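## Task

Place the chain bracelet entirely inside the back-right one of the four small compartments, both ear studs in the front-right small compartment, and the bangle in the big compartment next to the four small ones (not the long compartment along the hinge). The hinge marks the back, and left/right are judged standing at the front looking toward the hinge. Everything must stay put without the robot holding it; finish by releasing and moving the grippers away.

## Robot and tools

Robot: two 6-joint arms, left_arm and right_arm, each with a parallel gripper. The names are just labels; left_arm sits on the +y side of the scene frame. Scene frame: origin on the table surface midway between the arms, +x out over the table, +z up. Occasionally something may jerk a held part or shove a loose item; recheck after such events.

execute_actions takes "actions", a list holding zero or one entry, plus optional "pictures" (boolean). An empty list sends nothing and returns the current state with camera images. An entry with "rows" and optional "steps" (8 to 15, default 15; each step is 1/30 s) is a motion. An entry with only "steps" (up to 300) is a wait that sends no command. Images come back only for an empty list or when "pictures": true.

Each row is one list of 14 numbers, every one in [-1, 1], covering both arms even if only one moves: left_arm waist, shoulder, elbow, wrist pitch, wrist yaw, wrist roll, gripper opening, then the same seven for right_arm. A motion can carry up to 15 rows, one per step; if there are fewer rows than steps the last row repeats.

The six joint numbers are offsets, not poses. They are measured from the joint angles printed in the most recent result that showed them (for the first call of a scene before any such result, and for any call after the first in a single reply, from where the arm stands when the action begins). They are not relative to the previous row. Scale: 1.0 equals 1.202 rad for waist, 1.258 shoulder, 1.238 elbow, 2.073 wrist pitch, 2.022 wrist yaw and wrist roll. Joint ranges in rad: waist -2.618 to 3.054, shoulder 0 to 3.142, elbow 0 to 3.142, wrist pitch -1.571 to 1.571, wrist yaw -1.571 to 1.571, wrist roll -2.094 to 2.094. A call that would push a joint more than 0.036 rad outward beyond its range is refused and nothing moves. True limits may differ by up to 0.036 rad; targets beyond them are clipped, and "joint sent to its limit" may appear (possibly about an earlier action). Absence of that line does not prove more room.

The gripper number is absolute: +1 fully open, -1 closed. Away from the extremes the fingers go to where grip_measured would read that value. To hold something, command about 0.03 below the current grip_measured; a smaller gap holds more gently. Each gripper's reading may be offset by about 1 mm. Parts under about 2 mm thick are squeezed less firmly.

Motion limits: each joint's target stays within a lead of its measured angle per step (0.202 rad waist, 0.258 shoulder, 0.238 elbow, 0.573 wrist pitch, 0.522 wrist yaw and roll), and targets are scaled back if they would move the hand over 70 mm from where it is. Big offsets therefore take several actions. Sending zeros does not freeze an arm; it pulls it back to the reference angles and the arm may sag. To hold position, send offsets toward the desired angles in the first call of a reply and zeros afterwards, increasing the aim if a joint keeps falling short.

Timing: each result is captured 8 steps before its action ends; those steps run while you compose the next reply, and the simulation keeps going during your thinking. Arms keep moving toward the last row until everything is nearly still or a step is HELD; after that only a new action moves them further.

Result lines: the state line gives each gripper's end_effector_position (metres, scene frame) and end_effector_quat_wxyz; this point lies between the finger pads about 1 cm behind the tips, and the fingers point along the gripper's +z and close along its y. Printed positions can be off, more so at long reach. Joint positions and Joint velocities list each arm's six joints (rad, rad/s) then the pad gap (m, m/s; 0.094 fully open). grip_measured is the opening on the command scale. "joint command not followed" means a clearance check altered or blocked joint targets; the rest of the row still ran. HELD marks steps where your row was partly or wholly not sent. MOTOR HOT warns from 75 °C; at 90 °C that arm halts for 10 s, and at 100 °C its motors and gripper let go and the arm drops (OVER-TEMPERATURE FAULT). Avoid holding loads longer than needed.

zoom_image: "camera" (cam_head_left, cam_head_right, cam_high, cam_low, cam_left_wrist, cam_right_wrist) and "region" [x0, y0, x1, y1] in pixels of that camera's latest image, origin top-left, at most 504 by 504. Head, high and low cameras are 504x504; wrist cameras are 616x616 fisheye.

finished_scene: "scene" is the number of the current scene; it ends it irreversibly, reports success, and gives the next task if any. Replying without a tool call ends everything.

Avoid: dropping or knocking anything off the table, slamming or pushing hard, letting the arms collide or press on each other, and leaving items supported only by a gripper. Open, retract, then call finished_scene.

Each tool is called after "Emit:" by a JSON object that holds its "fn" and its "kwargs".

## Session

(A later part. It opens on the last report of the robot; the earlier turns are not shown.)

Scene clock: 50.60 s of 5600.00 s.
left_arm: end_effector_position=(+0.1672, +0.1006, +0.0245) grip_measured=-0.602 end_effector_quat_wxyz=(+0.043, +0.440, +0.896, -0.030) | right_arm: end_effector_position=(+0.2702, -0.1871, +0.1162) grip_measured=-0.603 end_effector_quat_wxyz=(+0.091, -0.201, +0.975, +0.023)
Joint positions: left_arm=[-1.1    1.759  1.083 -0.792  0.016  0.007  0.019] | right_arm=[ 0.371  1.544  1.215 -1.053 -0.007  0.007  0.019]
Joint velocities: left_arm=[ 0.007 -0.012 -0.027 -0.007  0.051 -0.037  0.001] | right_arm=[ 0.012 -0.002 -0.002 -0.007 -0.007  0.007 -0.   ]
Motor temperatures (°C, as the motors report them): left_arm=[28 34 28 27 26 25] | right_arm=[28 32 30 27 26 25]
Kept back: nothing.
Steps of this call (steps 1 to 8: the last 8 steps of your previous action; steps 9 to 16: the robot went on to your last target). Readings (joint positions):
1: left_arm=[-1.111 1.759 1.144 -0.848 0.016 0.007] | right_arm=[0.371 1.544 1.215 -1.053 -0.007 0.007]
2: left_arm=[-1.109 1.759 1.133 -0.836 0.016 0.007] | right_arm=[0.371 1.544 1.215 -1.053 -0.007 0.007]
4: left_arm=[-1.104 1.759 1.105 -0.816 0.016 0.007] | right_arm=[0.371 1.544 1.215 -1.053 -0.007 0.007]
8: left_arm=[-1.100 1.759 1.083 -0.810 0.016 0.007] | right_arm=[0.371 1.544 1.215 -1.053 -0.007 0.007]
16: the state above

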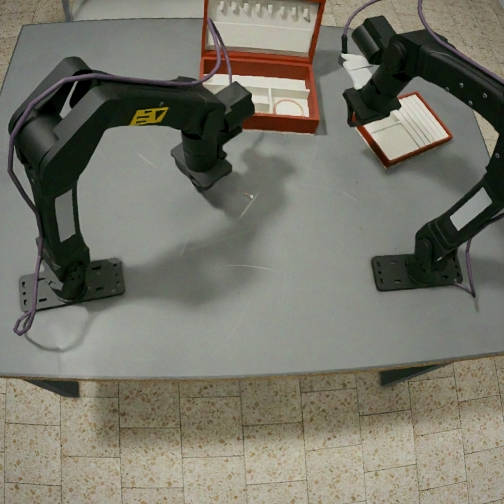

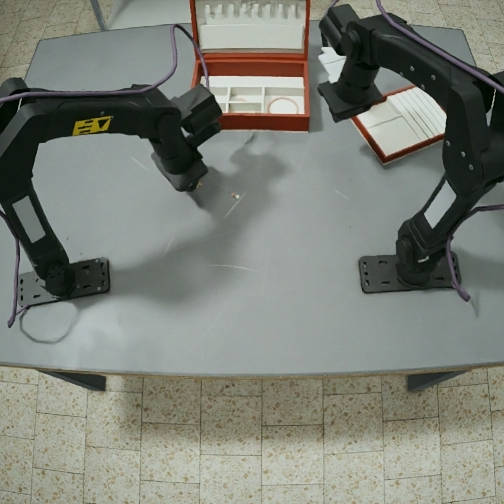

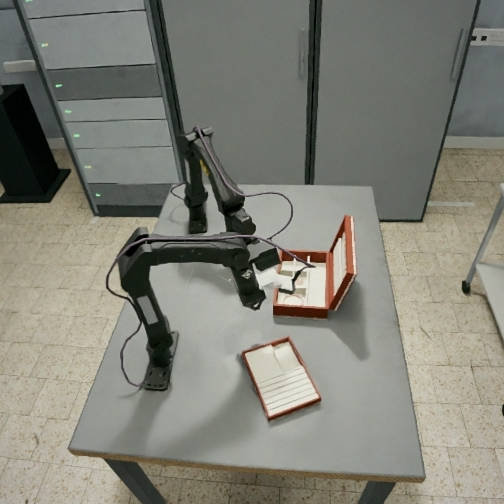

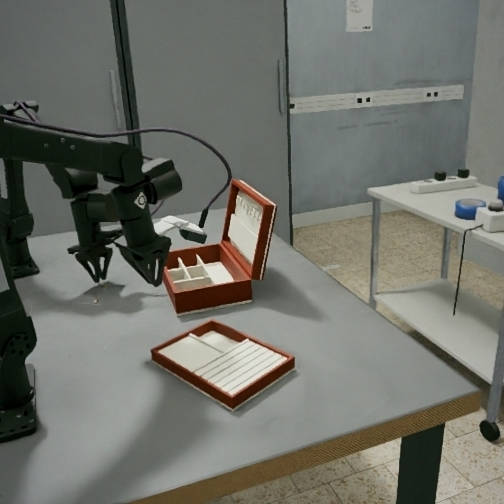

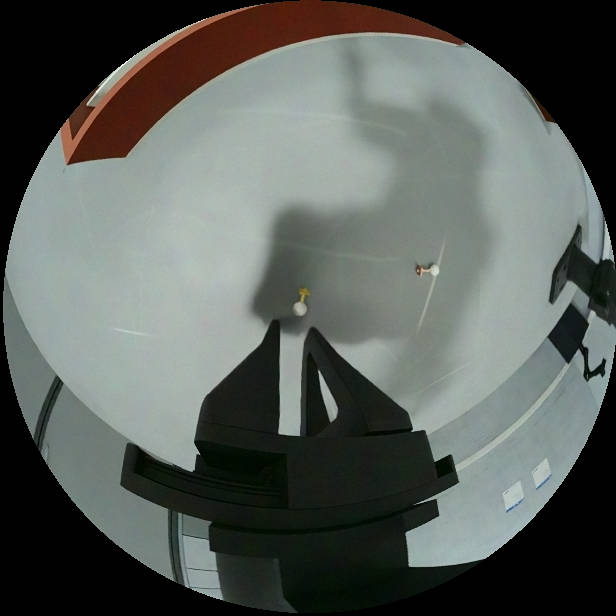

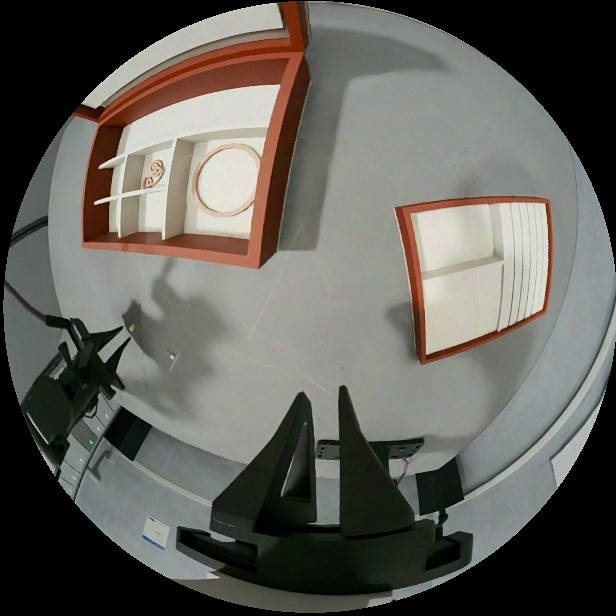

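Emit:
{"fn": "execute_actions", "kwargs": {"actions": [{"rows":[[-0.004,-0.008,0,0.012,0,0,-0.6,0,-0.008,0,0,0,0,-0.6],[-0.008,-0.008,0,0.024,0,0,-0.6,0,-0.008,0,0,0,0,-0.6],[-0.008,-0.008,-0.01,0.034,0,0,-0.6,0,-0.008,0,0,0,0,-0.6],[-0.008,-0.008,-0.02,0.04,0,0,-0.6,0,-0.008,0,0,0,0,-0.6],[-0.008,-0.008,-0.03,0.044,0,0,-0.6,0,-0.008,0,0,0,0,-0.6],[-0.008,-0.008,-0.04,0.044,0,0,-0.6,0,-0.008,0,0,0,0,-0.6],[-0.008,-0.008,-0.05,0.044,0,0,-0.6,0,-0.008,0,0,0,0,-0.6]],"steps":12}]}}

Emit:
{"fn": "execute_actions", "kwargs": {"actions": [{"steps":16}], "pictures": true}}

Emit:
{"fn": "zoom_image", "kwargs": {"camera": "cam_left_wrist", "region": [220,220,380,380]}}

Scene clock: 51.60 s of 5600.00 s.
left_arm: end_effector_position=(+0.1715, +0.0951, +0.0253) grip_measured=-0.602 end_effector_quat_wxyz=(+0.056, +0.440, +0.896, -0.036) | right_arm: end_effector_position=(+0.2702, -0.1871, +0.1162) grip_measured=-0.603 end_effector_quat_wxyz=(+0.091, -0.201, +0.975, +0.023)
Joint positions: left_arm=[-1.1    1.759  1.083 -0.763  0.016  0.007  0.019] | right_arm=[ 0.371  1.544  1.215 -1.053 -0.007  0.007  0.019]
Joint velocities: left_arm=[ 0.002  0.002  0.007  0.242  0.037  0.022 -0.   ] | right_arm=[ 0.002  0.002  0.022  0.007 -0.066  0.066 -0.001]
Motor temperatures (°C, as the motors report them): left_arm=[28 34 28 27 26 25] | right_arm=[28 32 30 27 26 25]
Steps of this call (steps 1 to 15: the robot went on to your last target; steps 16 to 26: nothing new was sent; steps 27 to 30: the first 4 steps of this action). Readings (joint positions):
27: left_arm=[-1.100 1.759 1.083 -0.787 0.016 0.007] | right_arm=[0.371 1.544 1.215 -1.053 -0.007 0.007]
28: left_arm=[-1.100 1.759 1.083 -0.782 0.016 0.007] | right_arm=[0.371 1.544 1.215 -1.053 -0.007 0.007]
30: the state above

Scene clock: 52.13 s of 5600.00 s.
left_arm: end_effector_position=(+0.1695, +0.0977, +0.0149) grip_measured=-0.602 end_effector_quat_wxyz=(+0.060, +0.440, +0.895, -0.038) | right_arm: end_effector_position=(+0.2702, -0.1871, +0.1162) grip_measured=-0.603 end_effector_quat_wxyz=(+0.091, -0.201, +0.975, +0.023)
Joint positions: left_arm=[-1.1    1.759  1.036 -0.708  0.016  0.007  0.019] | right_arm=[ 0.371  1.544  1.215 -1.053 -0.007  0.007  0.019]
Joint velocities: left_arm=[-0.002 -0.017 -0.002  0.037  0.081  0.037  0.002] | right_arm=[ 0.002 -0.002 -0.002  0.066  0.037  0.037 -0.002]
Motor temperatures (°C, as the motors report them): left_arm=[28 34 28 27 26 25] | right_arm=[28 32 30 27 26 25]
Kept back: nothing.
Steps of this call (steps 1 to 8: the last 8 steps of your previous action; steps 9 to 16: the robot went on to your last target). Readings (joint positions):
1: left_arm=[-1.100 1.759 1.081 -0.749 0.016 0.007] | right_arm=[0.371 1.544 1.215 -1.053 -0.007 0.007]
2: left_arm=[-1.100 1.759 1.075 -0.736 0.016 0.007] | right_arm=[0.371 1.544 1.215 -1.053 -0.007 0.007]
4: left_arm=[-1.100 1.759 1.057 -0.719 0.016 0.007] | right_arm=[0.371 1.544 1.215 -1.053 -0.007 0.007]
8: left_arm=[-1.100 1.759 1.036 -0.716 0.016 0.007] | right_arm=[0.371 1.544 1.215 -1.053 -0.007 0.007]
16: the state above

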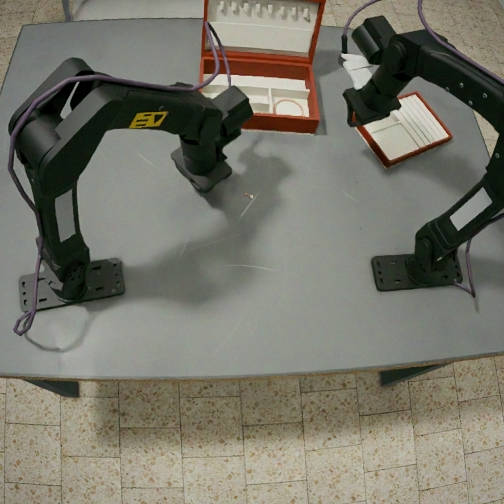

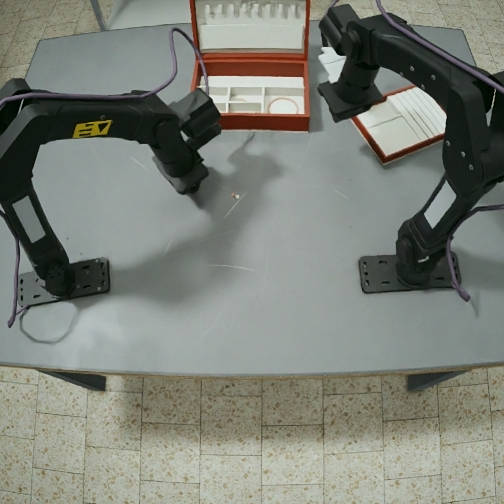

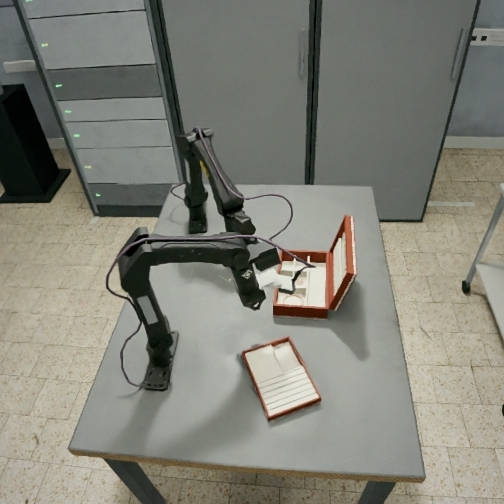

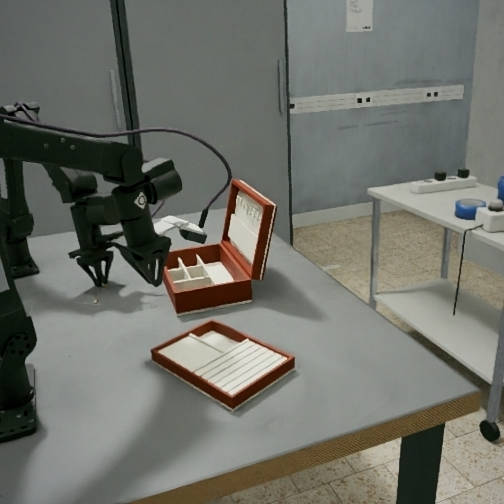

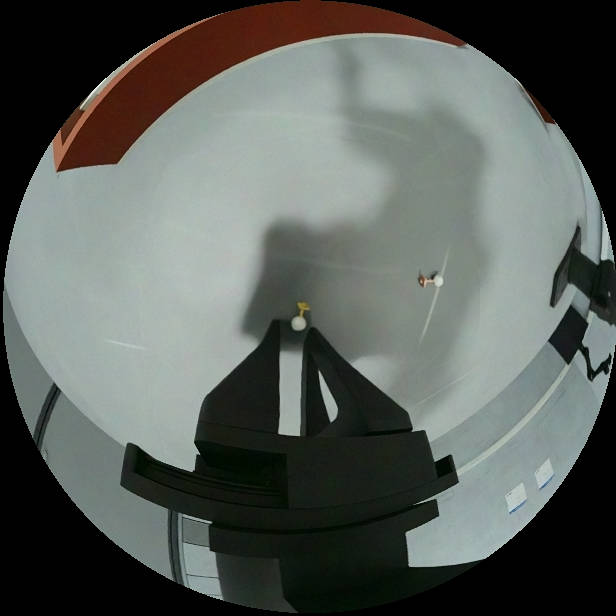

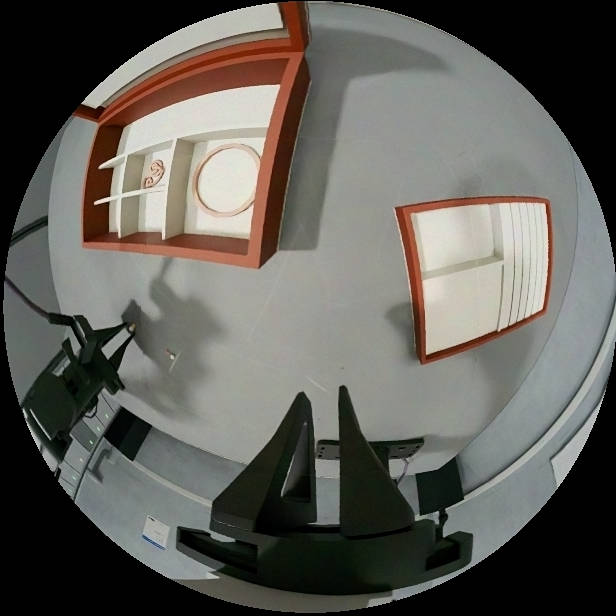

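Region (220, 220, 380, 380) of cam_left_wrist's 616x616 image, scaled by 3.150, with more detail than that image has.

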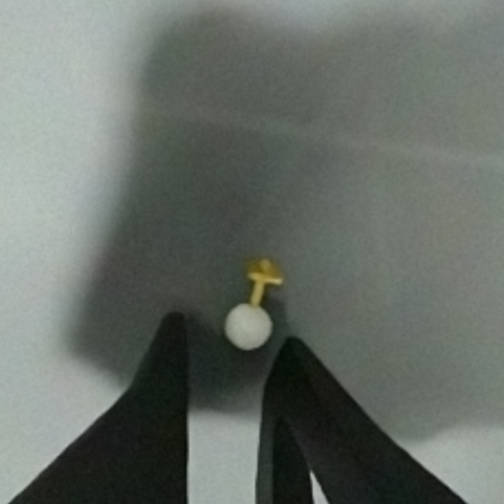

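Need 5 mm forward and 2–3 mm right.

Emit:
{"fn": "execute_actions", "kwargs": {"actions": [{"rows":[[-0.008,-0.008,-0.01,0,0,0,-0.6,0,-0.008,0,0,0,0,-0.6],[-0.015,-0.008,-0.01,0,0,0,-0.6,0,-0.008,0,0,0,0,-0.6],[-0.015,-0.008,-0.01,0,0,0,-0.6,0,-0.008,0,0,0,0,-0.6],[-0.015,-0.008,-0.01,0,0,0,-0.6,0,-0.008,0,0,0,0,-0.6],[-0.015,-0.008,-0.01,0.005,0,0,-0.6,0,-0.008,0,0,0,0,-0.6],[-0.015,-0.008,-0.01,0.009,0,0,-0.6,0,-0.008,0,0,0,0,-0.6],[-0.015,-0.008,-0.01,0.012,0,0,-0.6,0,-0.008,0,0,0,0,-0.6]],"steps":12}]}}

Emit:
{"fn": "execute_actions", "kwargs": {"actions": [{"steps":18}], "pictures": true}}

Emit:
{"fn": "zoom_image", "kwargs": {"camera": "cam_left_wrist", "region": [220,220,380,380]}}

Scene clock: 52.90 s of 5600.00 s.
left_arm: end_effector_position=(+0.1683, +0.0962, +0.0150) grip_measured=-0.602 end_effector_quat_wxyz=(+0.060, +0.442, +0.894, -0.038) | right_arm: end_effector_position=(+0.2702, -0.1871, +0.1162) grip_measured=-0.603 end_effector_quat_wxyz=(+0.091, -0.201, +0.975, +0.023)
Joint positions: left_arm=[-1.106  1.759  1.036 -0.707  0.016  0.007  0.019] | right_arm=[ 0.371  1.544  1.215 -1.053 -0.007  0.007  0.019]
Joint velocities: left_arm=[-0.095 -0.012 -0.012  0.081  0.007 -0.022  0.   ] | right_arm=[ 0.012 -0.007 -0.022 -0.066  0.007  0.037  0.001]
Motor temperatures (°C, as the motors report them): left_arm=[28 34 28 27 26 25] | right_arm=[28 32 30 27 26 25]
Steps of this call (steps 1 to 15: the robot went on to your last target; steps 16 to 19: nothing new was sent; steps 20 to 23: the first 4 steps of this action). Readings (joint positions):
20: left_arm=[-1.100 1.759 1.036 -0.707 0.016 0.007] | right_arm=[0.371 1.544 1.215 -1.053 -0.007 0.007]
21: left_arm=[-1.101 1.759 1.036 -0.707 0.016 0.007] | right_arm=[0.371 1.544 1.215 -1.053 -0.007 0.007]
23: the state above

Scene clock: 53.50 s of 5600.00 s.
left_arm: end_effector_position=(+0.1695, +0.0917, +0.0156) grip_measured=-0.602 end_effector_quat_wxyz=(+0.068, +0.444, +0.892, -0.042) | right_arm: end_effector_position=(+0.2702, -0.1871, +0.1162) grip_measured=-0.603 end_effector_quat_wxyz=(+0.091, -0.201, +0.975, +0.023)
Joint positions: left_arm=[-1.111  1.759  1.036 -0.689  0.016  0.007  0.019] | right_arm=[ 0.371  1.544  1.215 -1.053 -0.007  0.007  0.019]
Joint velocities: left_arm=[ 0.002 -0.007 -0.002 -0.051 -0.081  0.022 -0.001] | right_arm=[-0.007  0.012  0.002 -0.081 -0.007 -0.007 -0.001]
Motor temperatures (°C, as the motors report them): left_arm=[28 34 28 27 26 25] | right_arm=[28 32 30 27 26 25]
Kept back: nothing.
Steps of this call (steps 1 to 8: the last 8 steps of your previous action; steps 9 to 18: the robot went on to your last target). Readings (joint positions):
1: left_arm=[-1.108 1.759 1.036 -0.706 0.016 0.007] | right_arm=[0.371 1.544 1.215 -1.053 -0.007 0.007]
2: left_arm=[-1.110 1.759 1.036 -0.705 0.016 0.007] | right_arm=[0.371 1.544 1.215 -1.053 -0.007 0.007]
4: left_arm=[-1.111 1.759 1.036 -0.700 0.016 0.007] | right_arm=[0.371 1.544 1.215 -1.053 -0.007 0.007]
8: left_arm=[-1.111 1.759 1.036 -0.693 0.016 0.007] | right_arm=[0.371 1.544 1.215 -1.053 -0.007 0.007]
18: the state above

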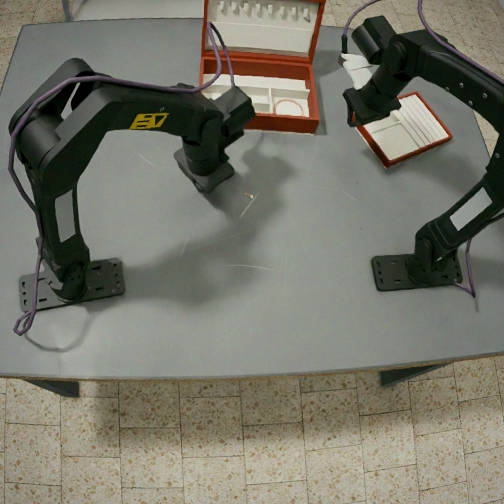

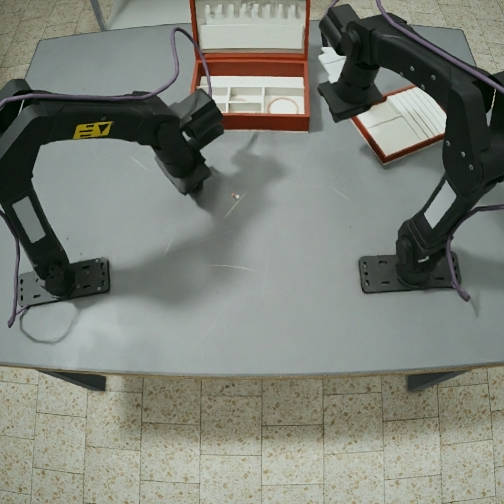

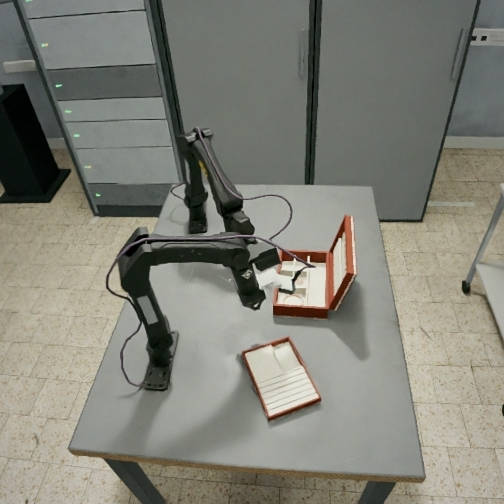

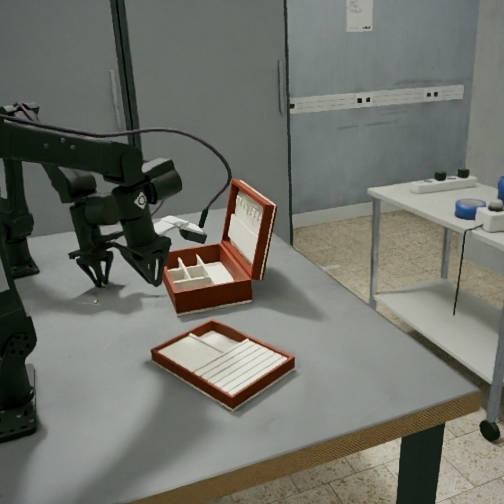

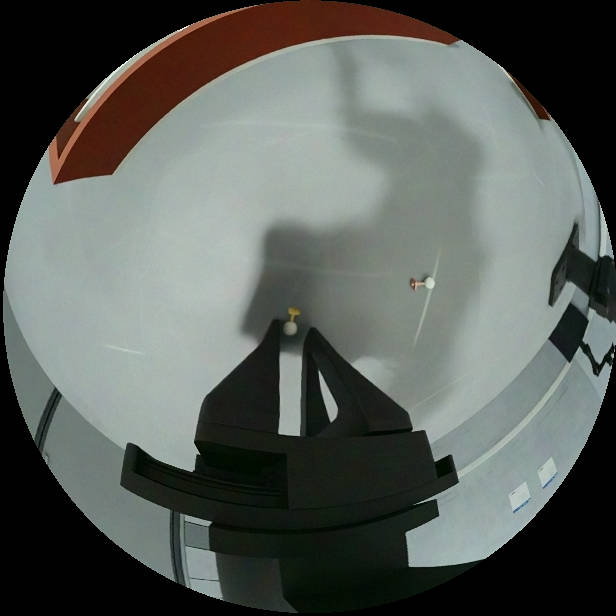

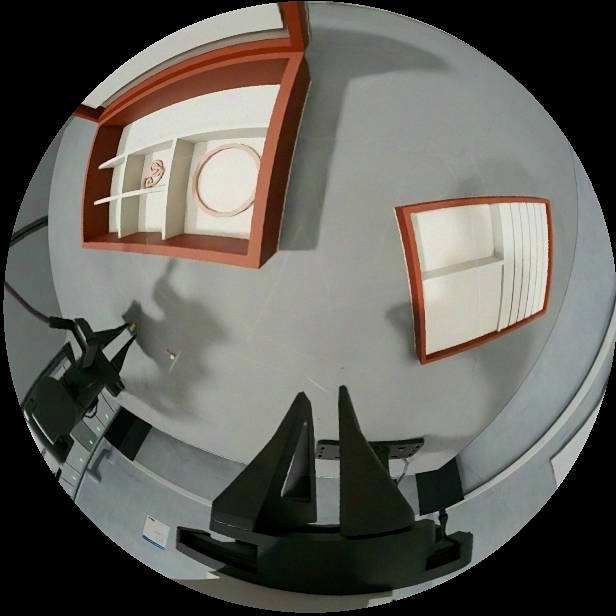

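Region (220, 220, 380, 380) of cam_left_wrist's 616x616 image, scaled by 3.150, with more detail than that image has.

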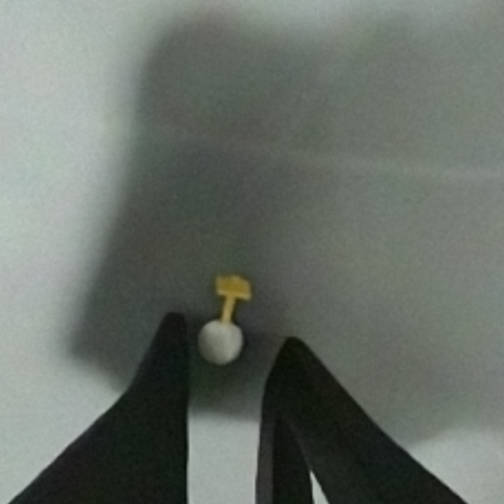

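Emit:
{"fn": "execute_actions", "kwargs": {"actions": [{"rows":[[0,-0.008,-0.01,0.006,0,0,-0.6,0,-0.008,0,0,0,0,-0.6],[0,-0.008,-0.018,0.012,0,0,-0.6,0,-0.008,0,0,0,0,-0.6],[0,-0.008,-0.023,0.016,0,0,-0.6,0,-0.008,0,0,0,0,-0.6],[0,-0.008,-0.023,0.016,0,0,-0.6,0,-0.008,0,0,0,0,-0.6],[0,-0.008,-0.023,0.016,0,0,-0.6,0,-0.008,0,0,0,0,-0.6],[0,-0.008,-0.023,0.016,0,0,-0.6,0,-0.008,0,0,0,0,-0.6],[0,-0.008,-0.023,0.016,0,0,-0.6,0,-0.008,0,0,0,0,-0.6],[0,-0.008,-0.023,0.016,0,0,-0.6,0,-0.008,0,0,0,0,-0.6],[0,-0.008,-0.023,0.016,0,0,-0.6,0,-0.008,0,0,0,0,-0.6],[0,-0.008,-0.023,0.016,0,0,-0.66,0,-0.008,0,0,0,0,-0.6],[0,-0.008,-0.023,0.016,0,0,-0.72,0,-0.008,0,0,0,0,-0.6],[0,-0.008,-0.023,0.016,0,0,-0.77,0,-0.008,0,0,0,0,-0.6],[0,-0.008,-0.023,0.016,0,0,-0.8,0,-0.008,0,0,0,0,-0.6],[0,-0.008,-0.023,0.016,0,0,-0.83,0,-0.008,0,0,0,0,-0.6],[0,-0.008,-0.023,0.016,0,0,-0.85,0,-0.008,0,0,0,0,-0.6]],"steps":15}]}}

Emit:
{"fn": "execute_actions", "kwargs": {"actions": [{"steps":18}], "pictures": true}}

Emit:
{"fn": "zoom_image", "kwargs": {"camera": "cam_left_wrist", "region": [220,220,380,380]}}

Scene clock: 54.77 s of 5600.00 s.
left_arm: end_effector_position=(+0.1707, +0.0901, +0.0143) grip_measured=-0.602 end_effector_quat_wxyz=(+0.073, +0.444, +0.892, -0.045) | right_arm: end_effector_position=(+0.2702, -0.1871, +0.1162) grip_measured=-0.603 end_effector_quat_wxyz=(+0.091, -0.201, +0.975, +0.023)
Joint positions: left_arm=[-1.111  1.759  1.028 -0.668  0.016  0.007  0.019] | right_arm=[ 0.371  1.544  1.215 -1.053 -0.007  0.007  0.019]
Joint velocities: left_arm=[-0.017  0.002 -0.012  0.066  0.081 -0.022 -0.001] | right_arm=[-0.012 -0.007 -0.017  0.051  0.066  0.007  0.   ]
Motor temperatures (°C, as the motors report them): left_arm=[28 34 28 27 26 25] | right_arm=[28 32 30 27 26 25]
Steps of this call (steps 1 to 15: the robot went on to your last target; steps 16 to 31: nothing new was sent; steps 32 to 38: the first 7 steps of this action). Readings (joint positions):
32: left_arm=[-1.111 1.759 1.036 -0.688 0.016 0.007] | right_arm=[0.371 1.544 1.215 -1.053 -0.007 0.007]
33: left_arm=[-1.111 1.759 1.036 -0.686 0.016 0.007] | right_arm=[0.371 1.544 1.215 -1.053 -0.007 0.007]
35: left_arm=[-1.111 1.759 1.033 -0.676 0.016 0.007] | right_arm=[0.371 1.544 1.215 -1.053 -0.007 0.007]
38: the state above

Scene clock: 55.37 s of 5600.00 s.
left_arm: end_effector_position=(+0.1714, +0.0892, +0.0142) grip_measured=-0.847 end_effector_quat_wxyz=(+0.076, +0.444, +0.892, -0.046) | right_arm: end_effector_position=(+0.2702, -0.1871, +0.1162) grip_measured=-0.603 end_effector_quat_wxyz=(+0.091, -0.201, +0.975, +0.023)
Joint positions: left_arm=[-1.111  1.759  1.026 -0.662  0.016  0.007  0.007] | right_arm=[ 0.371  1.544  1.215 -1.053 -0.007  0.007  0.019]
Joint velocities: left_arm=[ 0.002 -0.022 -0.002  0.022  0.037 -0.022 -0.002] | right_arm=[ 0.002  0.007 -0.002 -0.022  0.037 -0.007  0.   ]
Motor temperatures (°C, as the motors report them): left_arm=[28 34 28 27 26 25] | right_arm=[28 32 30 27 26 25]
Kept back: nothing.
Steps of this call (steps 1 to 8: the last 8 steps of your previous action; steps 9 to 15: the robot went on to your last target; steps 16 to 18: nothing new was sent). Readings (joint positions):
1: left_arm=[-1.111 1.759 1.027 -0.667 0.016 0.007] | right_arm=[0.371 1.544 1.215 -1.053 -0.007 0.007]
2: left_arm=[-1.111 1.759 1.026 -0.667 0.016 0.007] | right_arm=[0.371 1.544 1.215 -1.053 -0.007 0.007]
4: left_arm=[-1.111 1.759 1.026 -0.665 0.016 0.007] | right_arm=[0.371 1.544 1.215 -1.053 -0.007 0.007]
8: left_arm=[-1.111 1.759 1.026 -0.663 0.016 0.007] | right_arm=[0.371 1.544 1.215 -1.053 -0.007 0.007]
18: the state above
All arms were judged still, so your last target was given up. Only a new action makes them travel on or press farther. Fingers that are still opening or closing keep moving.

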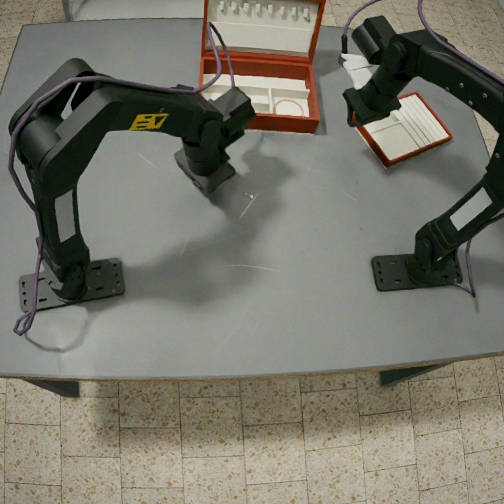

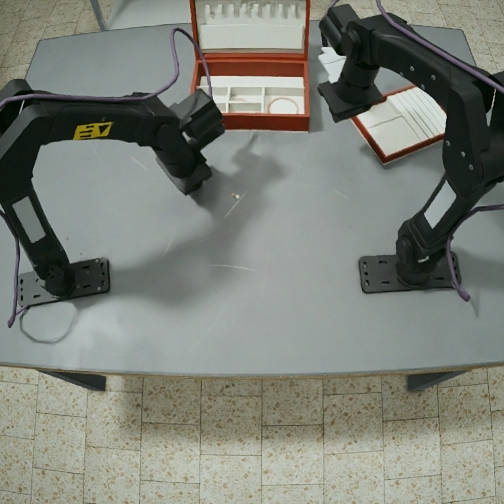

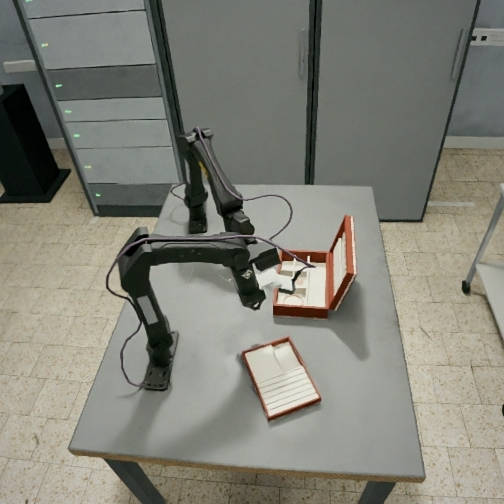

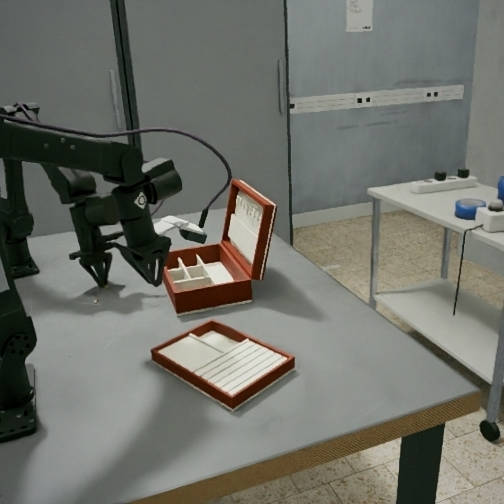

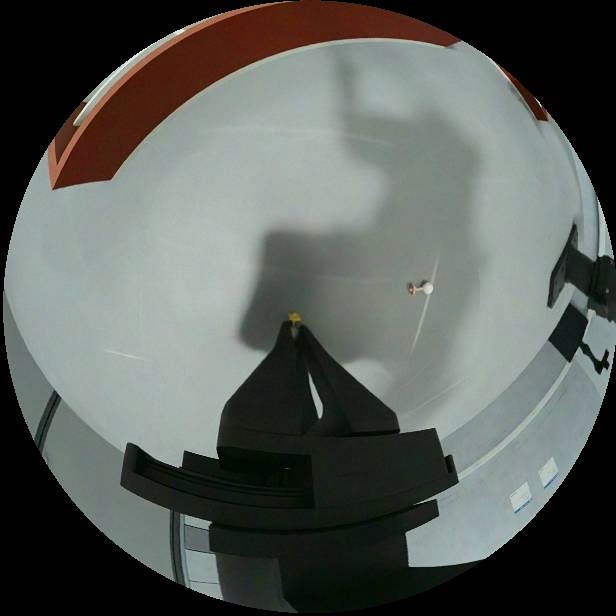

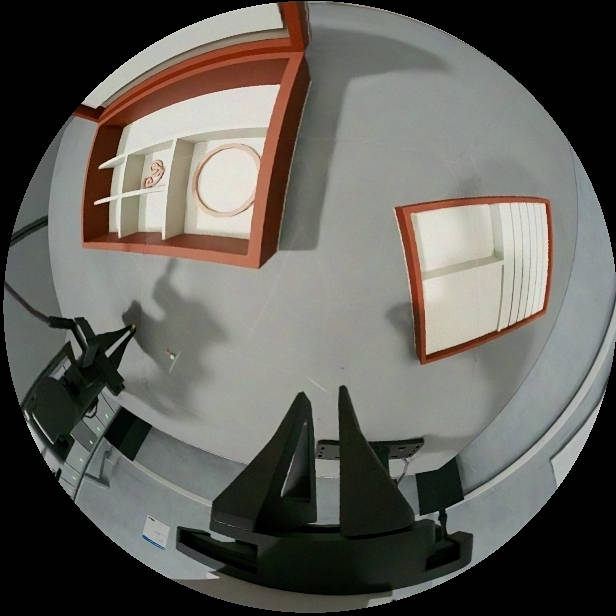

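Region (220, 220, 380, 380) of cam_left_wrist's 616x616 image, scaled by 3.150, with more detail than that image has.

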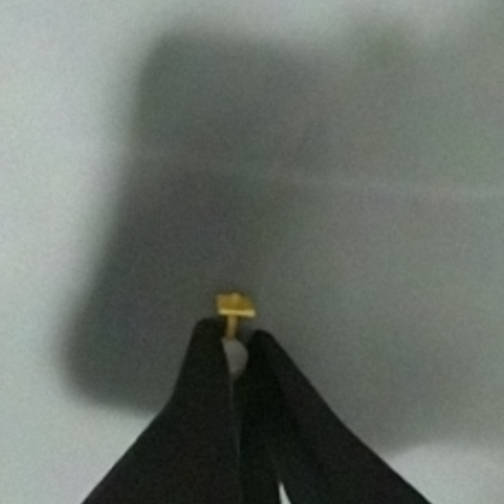

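Emit:
{"fn": "execute_actions", "kwargs": {"actions": [{"rows":[[0,-0.008,0,0,0,0,-0.88,0,-0.008,0,0,0,0,-0.6]],"steps":10}]}}

Emit:
{"fn": "execute_actions", "kwargs": {"actions": [{"steps":10}]}}

Scene clock: 56.10 s of 5600.00 s.
left_arm: end_effector_position=(+0.1714, +0.0892, +0.0142) grip_measured=-0.873 end_effector_quat_wxyz=(+0.076, +0.444, +0.892, -0.046) | right_arm: end_effector_position=(+0.2702, -0.1871, +0.1162) grip_measured=-0.603 end_effector_quat_wxyz=(+0.091, -0.201, +0.975, +0.023)
Joint positions: left_arm=[-1.111  1.759  1.026 -0.661  0.016  0.007  0.006] | right_arm=[ 0.371  1.544  1.215 -1.053 -0.007  0.007  0.019]
Joint velocities: left_arm=[-0.002 -0.017  0.012 -0.007 -0.007  0.022 -0.004] | right_arm=[ 0.012 -0.012 -0.027  0.081 -0.081 -0.066 -0.001]
Motor temperatures (°C, as the motors report them): left_arm=[28 34 28 27 26 25] | right_arm=[28 32 30 27 26 25]
Steps of this call (steps 1 to 20: nothing new was sent; steps 21 to 22: the first 2 steps of this action). Readings (joint positions):
21: left_arm=[-1.111 1.759 1.026 -0.661 0.016 0.007] | right_arm=[0.371 1.544 1.215 -1.053 -0.007 0.007]
22: the state above

Scene clock: 56.43 s of 5600.00 s.
left_arm: end_effector_position=(+0.1714, +0.0892, +0.0142) grip_measured=-0.874 end_effector_quat_wxyz=(+0.076, +0.444, +0.892, -0.046) | right_arm: end_effector_position=(+0.2702, -0.1871, +0.1162) grip_measured=-0.603 end_effector_quat_wxyz=(+0.091, -0.201, +0.975, +0.023)
Joint positions: left_arm=[-1.111  1.759  1.026 -0.661  0.016  0.007  0.006] | right_arm=[ 0.371  1.544  1.215 -1.053 -0.007  0.007  0.019]
Joint velocities: left_arm=[-0.002 -0.017  0.017 -0.022  0.022  0.037  0.   ] | right_arm=[ 0.022  0.002  0.002  0.022  0.007  0.022 -0.   ]
Motor temperatures (°C, as the motors report them): left_arm=[28 34 28 27 26 25] | right_arm=[28 32 30 27 26 25]
Kept back: nothing.
Steps of this call (steps 1 to 8: the last 8 steps of your previous action; steps 9 to 10: the robot went on to your last target). Readings (joint positions):
1: left_arm=[-1.111 1.759 1.026 -0.661 0.016 0.007] | right_arm=[0.371 1.544 1.215 -1.053 -0.007 0.007]
2: left_arm=[-1.111 1.759 1.026 -0.661 0.016 0.007] | right_arm=[0.371 1.544 1.215 -1.053 -0.007 0.007]
4: left_arm=[-1.111 1.759 1.026 -0.661 0.016 0.007] | right_arm=[0.371 1.544 1.215 -1.053 -0.007 0.007]
8: left_arm=[-1.111 1.759 1.026 -0.661 0.016 0.007] | right_arm=[0.371 1.544 1.215 -1.053 -0.007 0.007]
10: the state above

Emit:
{"fn": "execute_actions", "kwargs": {"actions": [{"rows":[[0,-0.008,0,0,0,0,-0.905,0,-0.008,0,0,0,0,-0.6],[0,-0.008,0,0,0,0,-0.905,0,-0.008,0,0,0,0,-0.6],[0,-0.008,0,0,0,0,-0.905,0,-0.008,0,0,0,0,-0.6],[0,-0.008,0,0,0,0,-0.905,0,-0.008,0,0,0,0,-0.6],[0,-0.008,0.03,0,0,0,-0.905,0,-0.008,0,0,0,0,-0.6],[0,-0.008,0.06,-0.01,0,0,-0.905,0,-0.008,0,0,0,0,-0.6],[0,-0.008,0.10,-0.02,0,0,-0.905,0,-0.008,0,0,0,0,-0.6],[0.01,-0.008,0.14,-0.03,0,0,-0.905,0,-0.008,0,0,0,0,-0.6],[0.02,-0.008,0.18,-0.04,0,0,-0.905,0,-0.008,0,0,0,0,-0.6],[0.03,0,0.22,-0.05,0,0,-0.905,0,-0.008,0,0,0,0,-0.6],[0.04,0.01,0.26,-0.06,0,0,-0.905,0,-0.008,0,0,0,0,-0.6],[0.05,0.02,0.30,-0.07,0,0,-0.905,0,-0.008,0,0,0,0,-0.6],[0.06,0.03,0.34,-0.08,0,0,-0.905,0,-0.008,0,0,0,0,-0.6],[0.07,0.04,0.37,-0.08,0,0,-0.905,0,-0.008,0,0,0,0,-0.6],[0.08,0.05,0.40,-0.08,0,0,-0.905,0,-0.008,0,0,0,0,-0.6]],"steps":15}]}}

Emit:
{"fn": "execute_actions", "kwargs": {"actions": [{"steps":18}], "pictures": true}}

Scene clock: 57.47 s of 5600.00 s.
left_arm: end_effector_position=(+0.1744, +0.0853, +0.0209) grip_measured=-0.896 end_effector_quat_wxyz=(+0.079, +0.444, +0.891, -0.047) | right_arm: end_effector_position=(+0.2702, -0.1871, +0.1162) grip_measured=-0.603 end_effector_quat_wxyz=(+0.091, -0.201, +0.975, +0.023)
Joint positions: left_arm=[-1.111  1.759  1.055 -0.684  0.016  0.007  0.005] | right_arm=[ 0.371  1.544  1.215 -1.053 -0.007  0.007  0.019]
Joint velocities: left_arm=[-0.017 -0.017  0.691 -0.52   0.051  0.066  0.   ] | right_arm=[-0.002  0.007 -0.007 -0.037 -0.037  0.037 -0.   ]
Motor temperatures (°C, as the motors report them): left_arm=[28 33 28 27 26 25] | right_arm=[28 32 30 27 26 25]
Steps of this call (steps 1 to 15: the robot went on to your last target; steps 16 to 24: nothing new was sent; steps 25 to 31: the first 7 steps of this action). Readings (joint positions):
25: left_arm=[-1.111 1.759 1.026 -0.661 0.016 0.007] | right_arm=[0.371 1.544 1.215 -1.053 -0.007 0.007]
26: left_arm=[-1.111 1.759 1.026 -0.661 0.016 0.007] | right_arm=[0.371 1.544 1.215 -1.053 -0.007 0.007]
28: left_arm=[-1.111 1.759 1.026 -0.661 0.016 0.007] | right_arm=[0.371 1.544 1.215 -1.053 -0.007 0.007]
31: the state above

Scene clock: 58.07 s of 5600.00 s.
left_arm: end_effector_position=(+0.2748, +0.0277, +0.1421) grip_measured=-0.896 end_effector_quat_wxyz=(+0.216, +0.390, +0.889, -0.101) | right_arm: end_effector_position=(+0.2702, -0.1871, +0.1162) grip_measured=-0.603 end_effector_quat_wxyz=(+0.091, -0.201, +0.975, +0.023)
Joint positions: left_arm=[-1.012  1.808  1.517 -0.799  0.016  0.007  0.005] | right_arm=[ 0.371  1.544  1.215 -1.053 -0.007  0.007  0.019]
Joint velocities: left_arm=[ 0.007  0.076  0.002 -0.066 -0.007  0.022 -0.   ] | right_arm=[ 0.007  0.002 -0.002 -0.051 -0.007  0.007  0.001]
Motor temperatures (°C, as the motors report them): left_arm=[28 33 28 27 26 25] | right_arm=[28 32 30 27 26 25]
Kept back: nothing.
Steps of this call (steps 1 to 8: the last 8 steps of your previous action; steps 9 to 18: the robot went on to your last target). Readings (joint positions):
1: left_arm=[-1.111 1.759 1.086 -0.702 0.016 0.007] | right_arm=[0.371 1.544 1.215 -1.053 -0.007 0.007]
2: left_arm=[-1.109 1.759 1.128 -0.719 0.016 0.007] | right_arm=[0.371 1.544 1.215 -1.053 -0.007 0.007]
4: left_arm=[-1.097 1.759 1.232 -0.742 0.016 0.007] | right_arm=[0.371 1.544 1.215 -1.053 -0.007 0.007]
8: left_arm=[-1.048 1.777 1.447 -0.765 0.016 0.007] | right_arm=[0.371 1.544 1.215 -1.053 -0.007 0.007]
18: the state above

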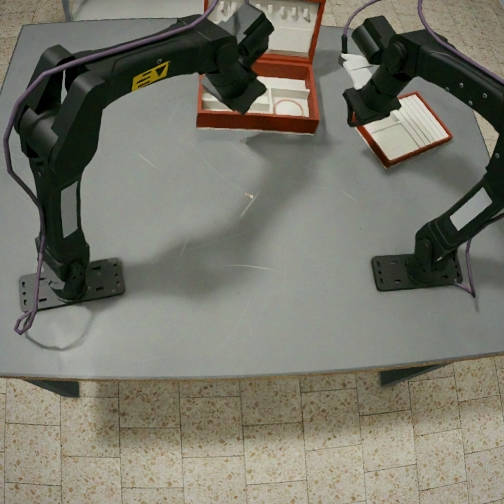

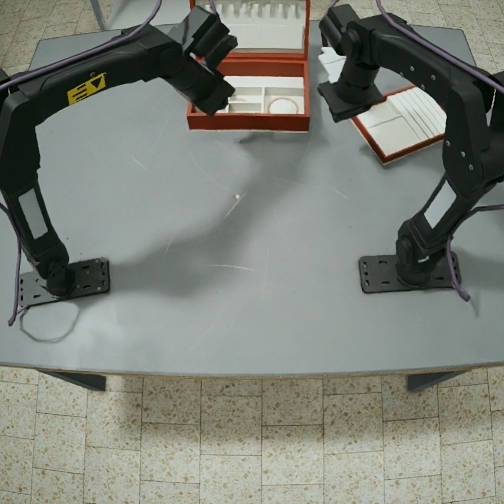

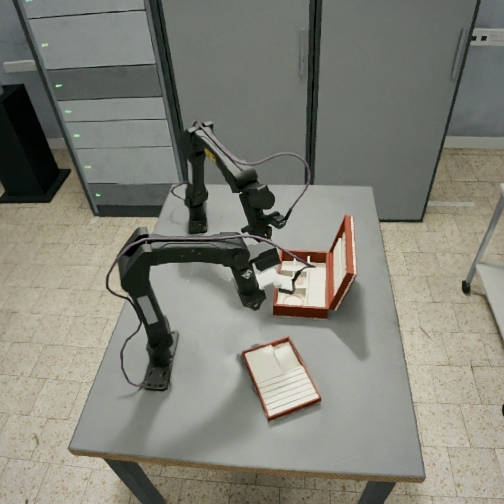

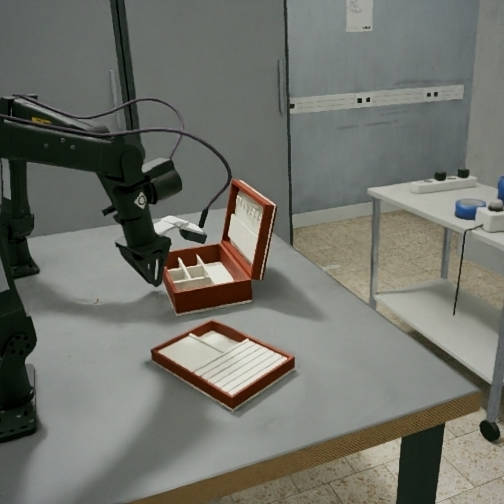

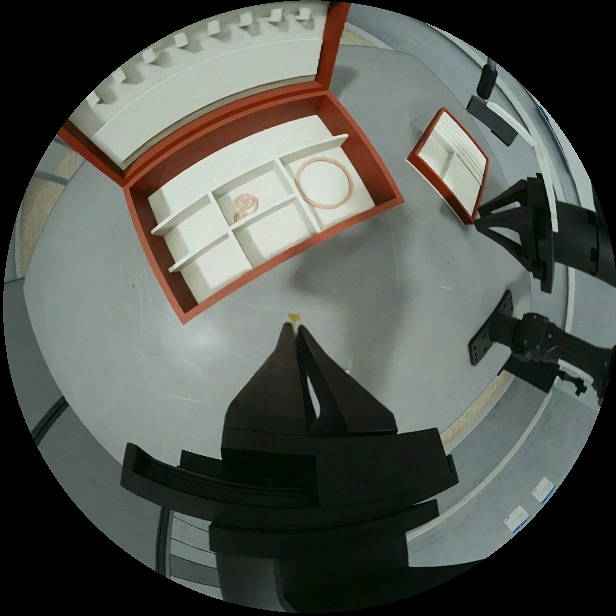

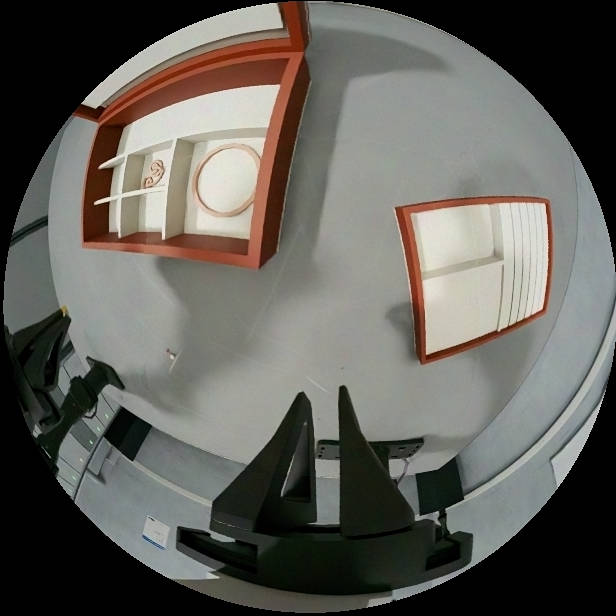

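Emit:
{"fn": "execute_actions", "kwargs": {"actions": [{"rows":[[0.005,0.02,0.03,-0.012,0,0,-0.915,0,-0.008,0,0,0,0,-0.6],[0.01,0.035,0.05,-0.012,0,0,-0.915,0,-0.008,0,0,0,0,-0.6],[0.015,0.05,0.07,-0.012,0,0,-0.915,0,-0.008,0,0,0,0,-0.6],[0.02,0.07,0.09,-0.012,0,0,-0.915,0,-0.008,0,0,0,0,-0.6],[0.025,0.09,0.115,-0.012,0,0,-0.915,0,-0.008,0,0,0,0,-0.6],[0.03,0.11,0.14,-0.015,0,0,-0.915,0,-0.008,0,0,0,0,-0.6],[0.035,0.13,0.165,-0.015,0,0,-0.915,0,-0.008,0,0,0,0,-0.6],[0.04,0.15,0.19,-0.015,0,0,-0.915,0,-0.008,0,0,0,0,-0.6],[0.045,0.17,0.21,-0.015,0,0,-0.915,0,-0.008,0,0,0,0,-0.6],[0.05,0.19,0.23,-0.015,0,0,-0.915,0,-0.008,0,0,0,0,-0.6],[0.05,0.21,0.25,-0.015,0,0,-0.915,0,-0.008,0,0,0,0,-0.6],[0.05,0.225,0.26,-0.015,0,0,-0.915,0,-0.008,0,0,0,0,-0.6],[0.05,0.24,0.268,-0.015,0,0,-0.915,0,-0.008,0,0,0,0,-0.6],[0.05,0.25,0.268,-0.015,0,0,-0.915,0,-0.008,0,0,0,0,-0.6]],"steps":15}]}}

Emit:
{"fn": "execute_actions", "kwargs": {"actions": [{"steps":18}], "pictures": true}}

Scene clock: 59.23 s of 5600.00 s.
left_arm: end_effector_position=(+0.3007, +0.0129, +0.1454) grip_measured=-0.904 end_effector_quat_wxyz=(+0.223, +0.382, +0.891, -0.102) | right_arm: end_effector_position=(+0.2702, -0.1871, +0.1162) grip_measured=-0.603 end_effector_quat_wxyz=(+0.091, -0.201, +0.975, +0.023)
Joint positions: left_arm=[-0.993  1.909  1.654 -0.823  0.016  0.007  0.005] | right_arm=[ 0.371  1.544  1.215 -1.053 -0.007  0.007  0.019]
Joint velocities: left_arm=[ 0.159  0.716  0.862  0.066  0.051 -0.007 -0.   ] | right_arm=[-0.002 -0.012 -0.012  0.022  0.007  0.037 -0.   ]
Motor temperatures (°C, as the motors report them): left_arm=[28 33 28 27 26 25] | right_arm=[28 32 30 27 26 25]
Steps of this call (steps 1 to 28: the robot went on to your last target; steps 29 to 35: the first 7 steps of this action). Readings (joint positions):
29: left_arm=[-1.012 1.811 1.519 -0.812 0.016 0.007] | right_arm=[0.371 1.544 1.215 -1.053 -0.007 0.007]
30: left_arm=[-1.011 1.817 1.528 -0.817 0.016 0.007] | right_arm=[0.371 1.544 1.215 -1.053 -0.007 0.007]
32: left_arm=[-1.008 1.842 1.567 -0.823 0.016 0.007] | right_arm=[0.371 1.544 1.215 -1.053 -0.007 0.007]
35: the state above

Scene clock: 59.83 s of 5600.00 s.
left_arm: end_effector_position=(+0.3449, -0.0015, +0.1060) grip_measured=-0.904 end_effector_quat_wxyz=(+0.207, +0.365, +0.903, -0.090) | right_arm: end_effector_position=(+0.2702, -0.1871, +0.1162) grip_measured=-0.603 end_effector_quat_wxyz=(+0.091, -0.201, +0.975, +0.023)
Joint positions: left_arm=[-0.952  2.122  1.825 -0.819  0.016  0.007  0.005] | right_arm=[ 0.371  1.544  1.215 -1.053 -0.007  0.007  0.019]
Joint velocities: left_arm=[ 0.022  0.002 -0.012 -0.051 -0.022  0.051 -0.   ] | right_arm=[ 0.007 -0.002 -0.017  0.066  0.022  0.022 -0.   ]
Motor temperatures (°C, as the motors report them): left_arm=[28 33 28 27 26 25] | right_arm=[28 32 30 27 26 25]
Kept back: nothing.
Steps of this call (steps 1 to 8: the last 8 steps of your previous action; steps 9 to 18: the robot went on to your last target). Readings (joint positions):
1: left_arm=[-0.986 1.934 1.685 -0.822 0.016 0.007] | right_arm=[0.371 1.544 1.215 -1.053 -0.007 0.007]
2: left_arm=[-0.980 1.960 1.715 -0.820 0.016 0.007] | right_arm=[0.371 1.544 1.215 -1.053 -0.007 0.007]
4: left_arm=[-0.965 2.011 1.769 -0.818 0.016 0.007] | right_arm=[0.371 1.544 1.215 -1.053 -0.007 0.007]
8: left_arm=[-0.952 2.092 1.825 -0.811 0.016 0.007] | right_arm=[0.371 1.544 1.215 -1.053 -0.007 0.007]
18: the state above

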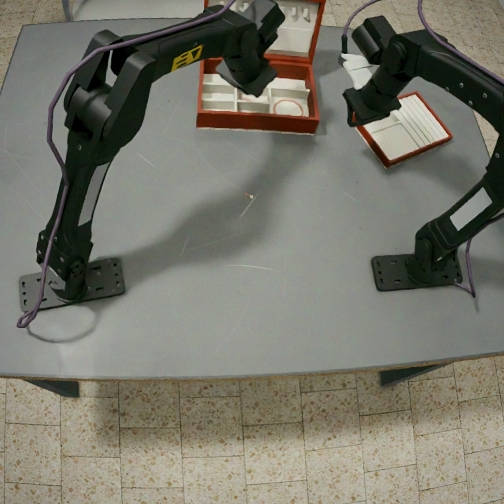

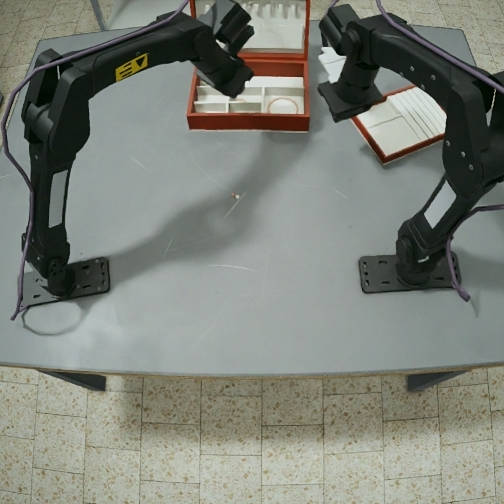

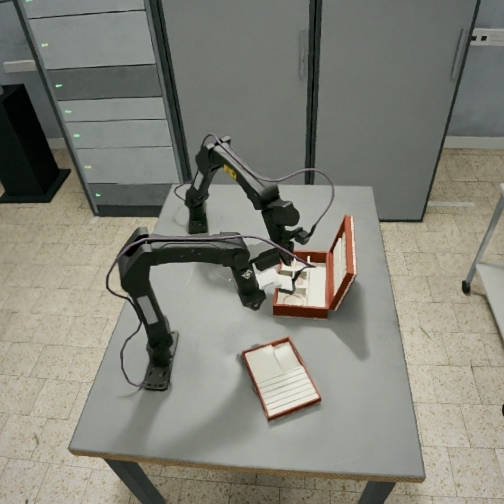

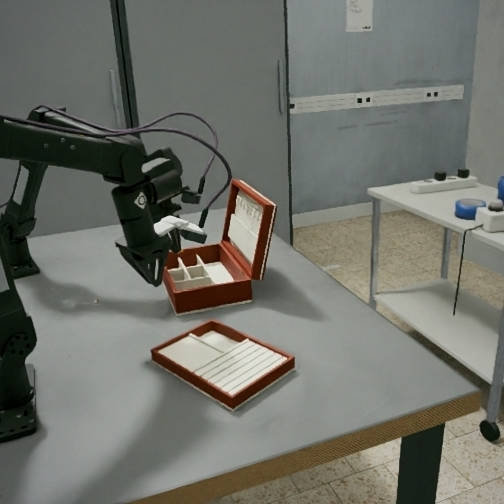

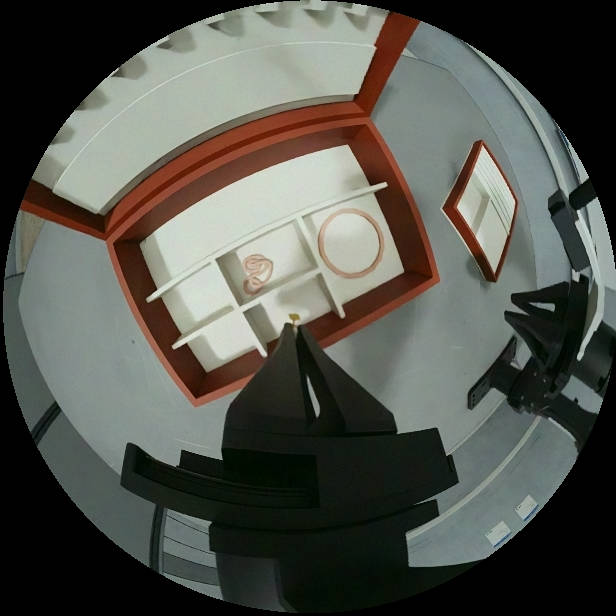

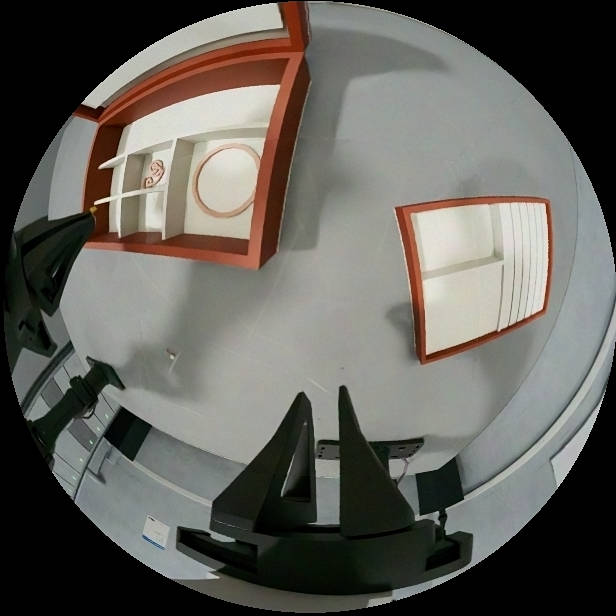

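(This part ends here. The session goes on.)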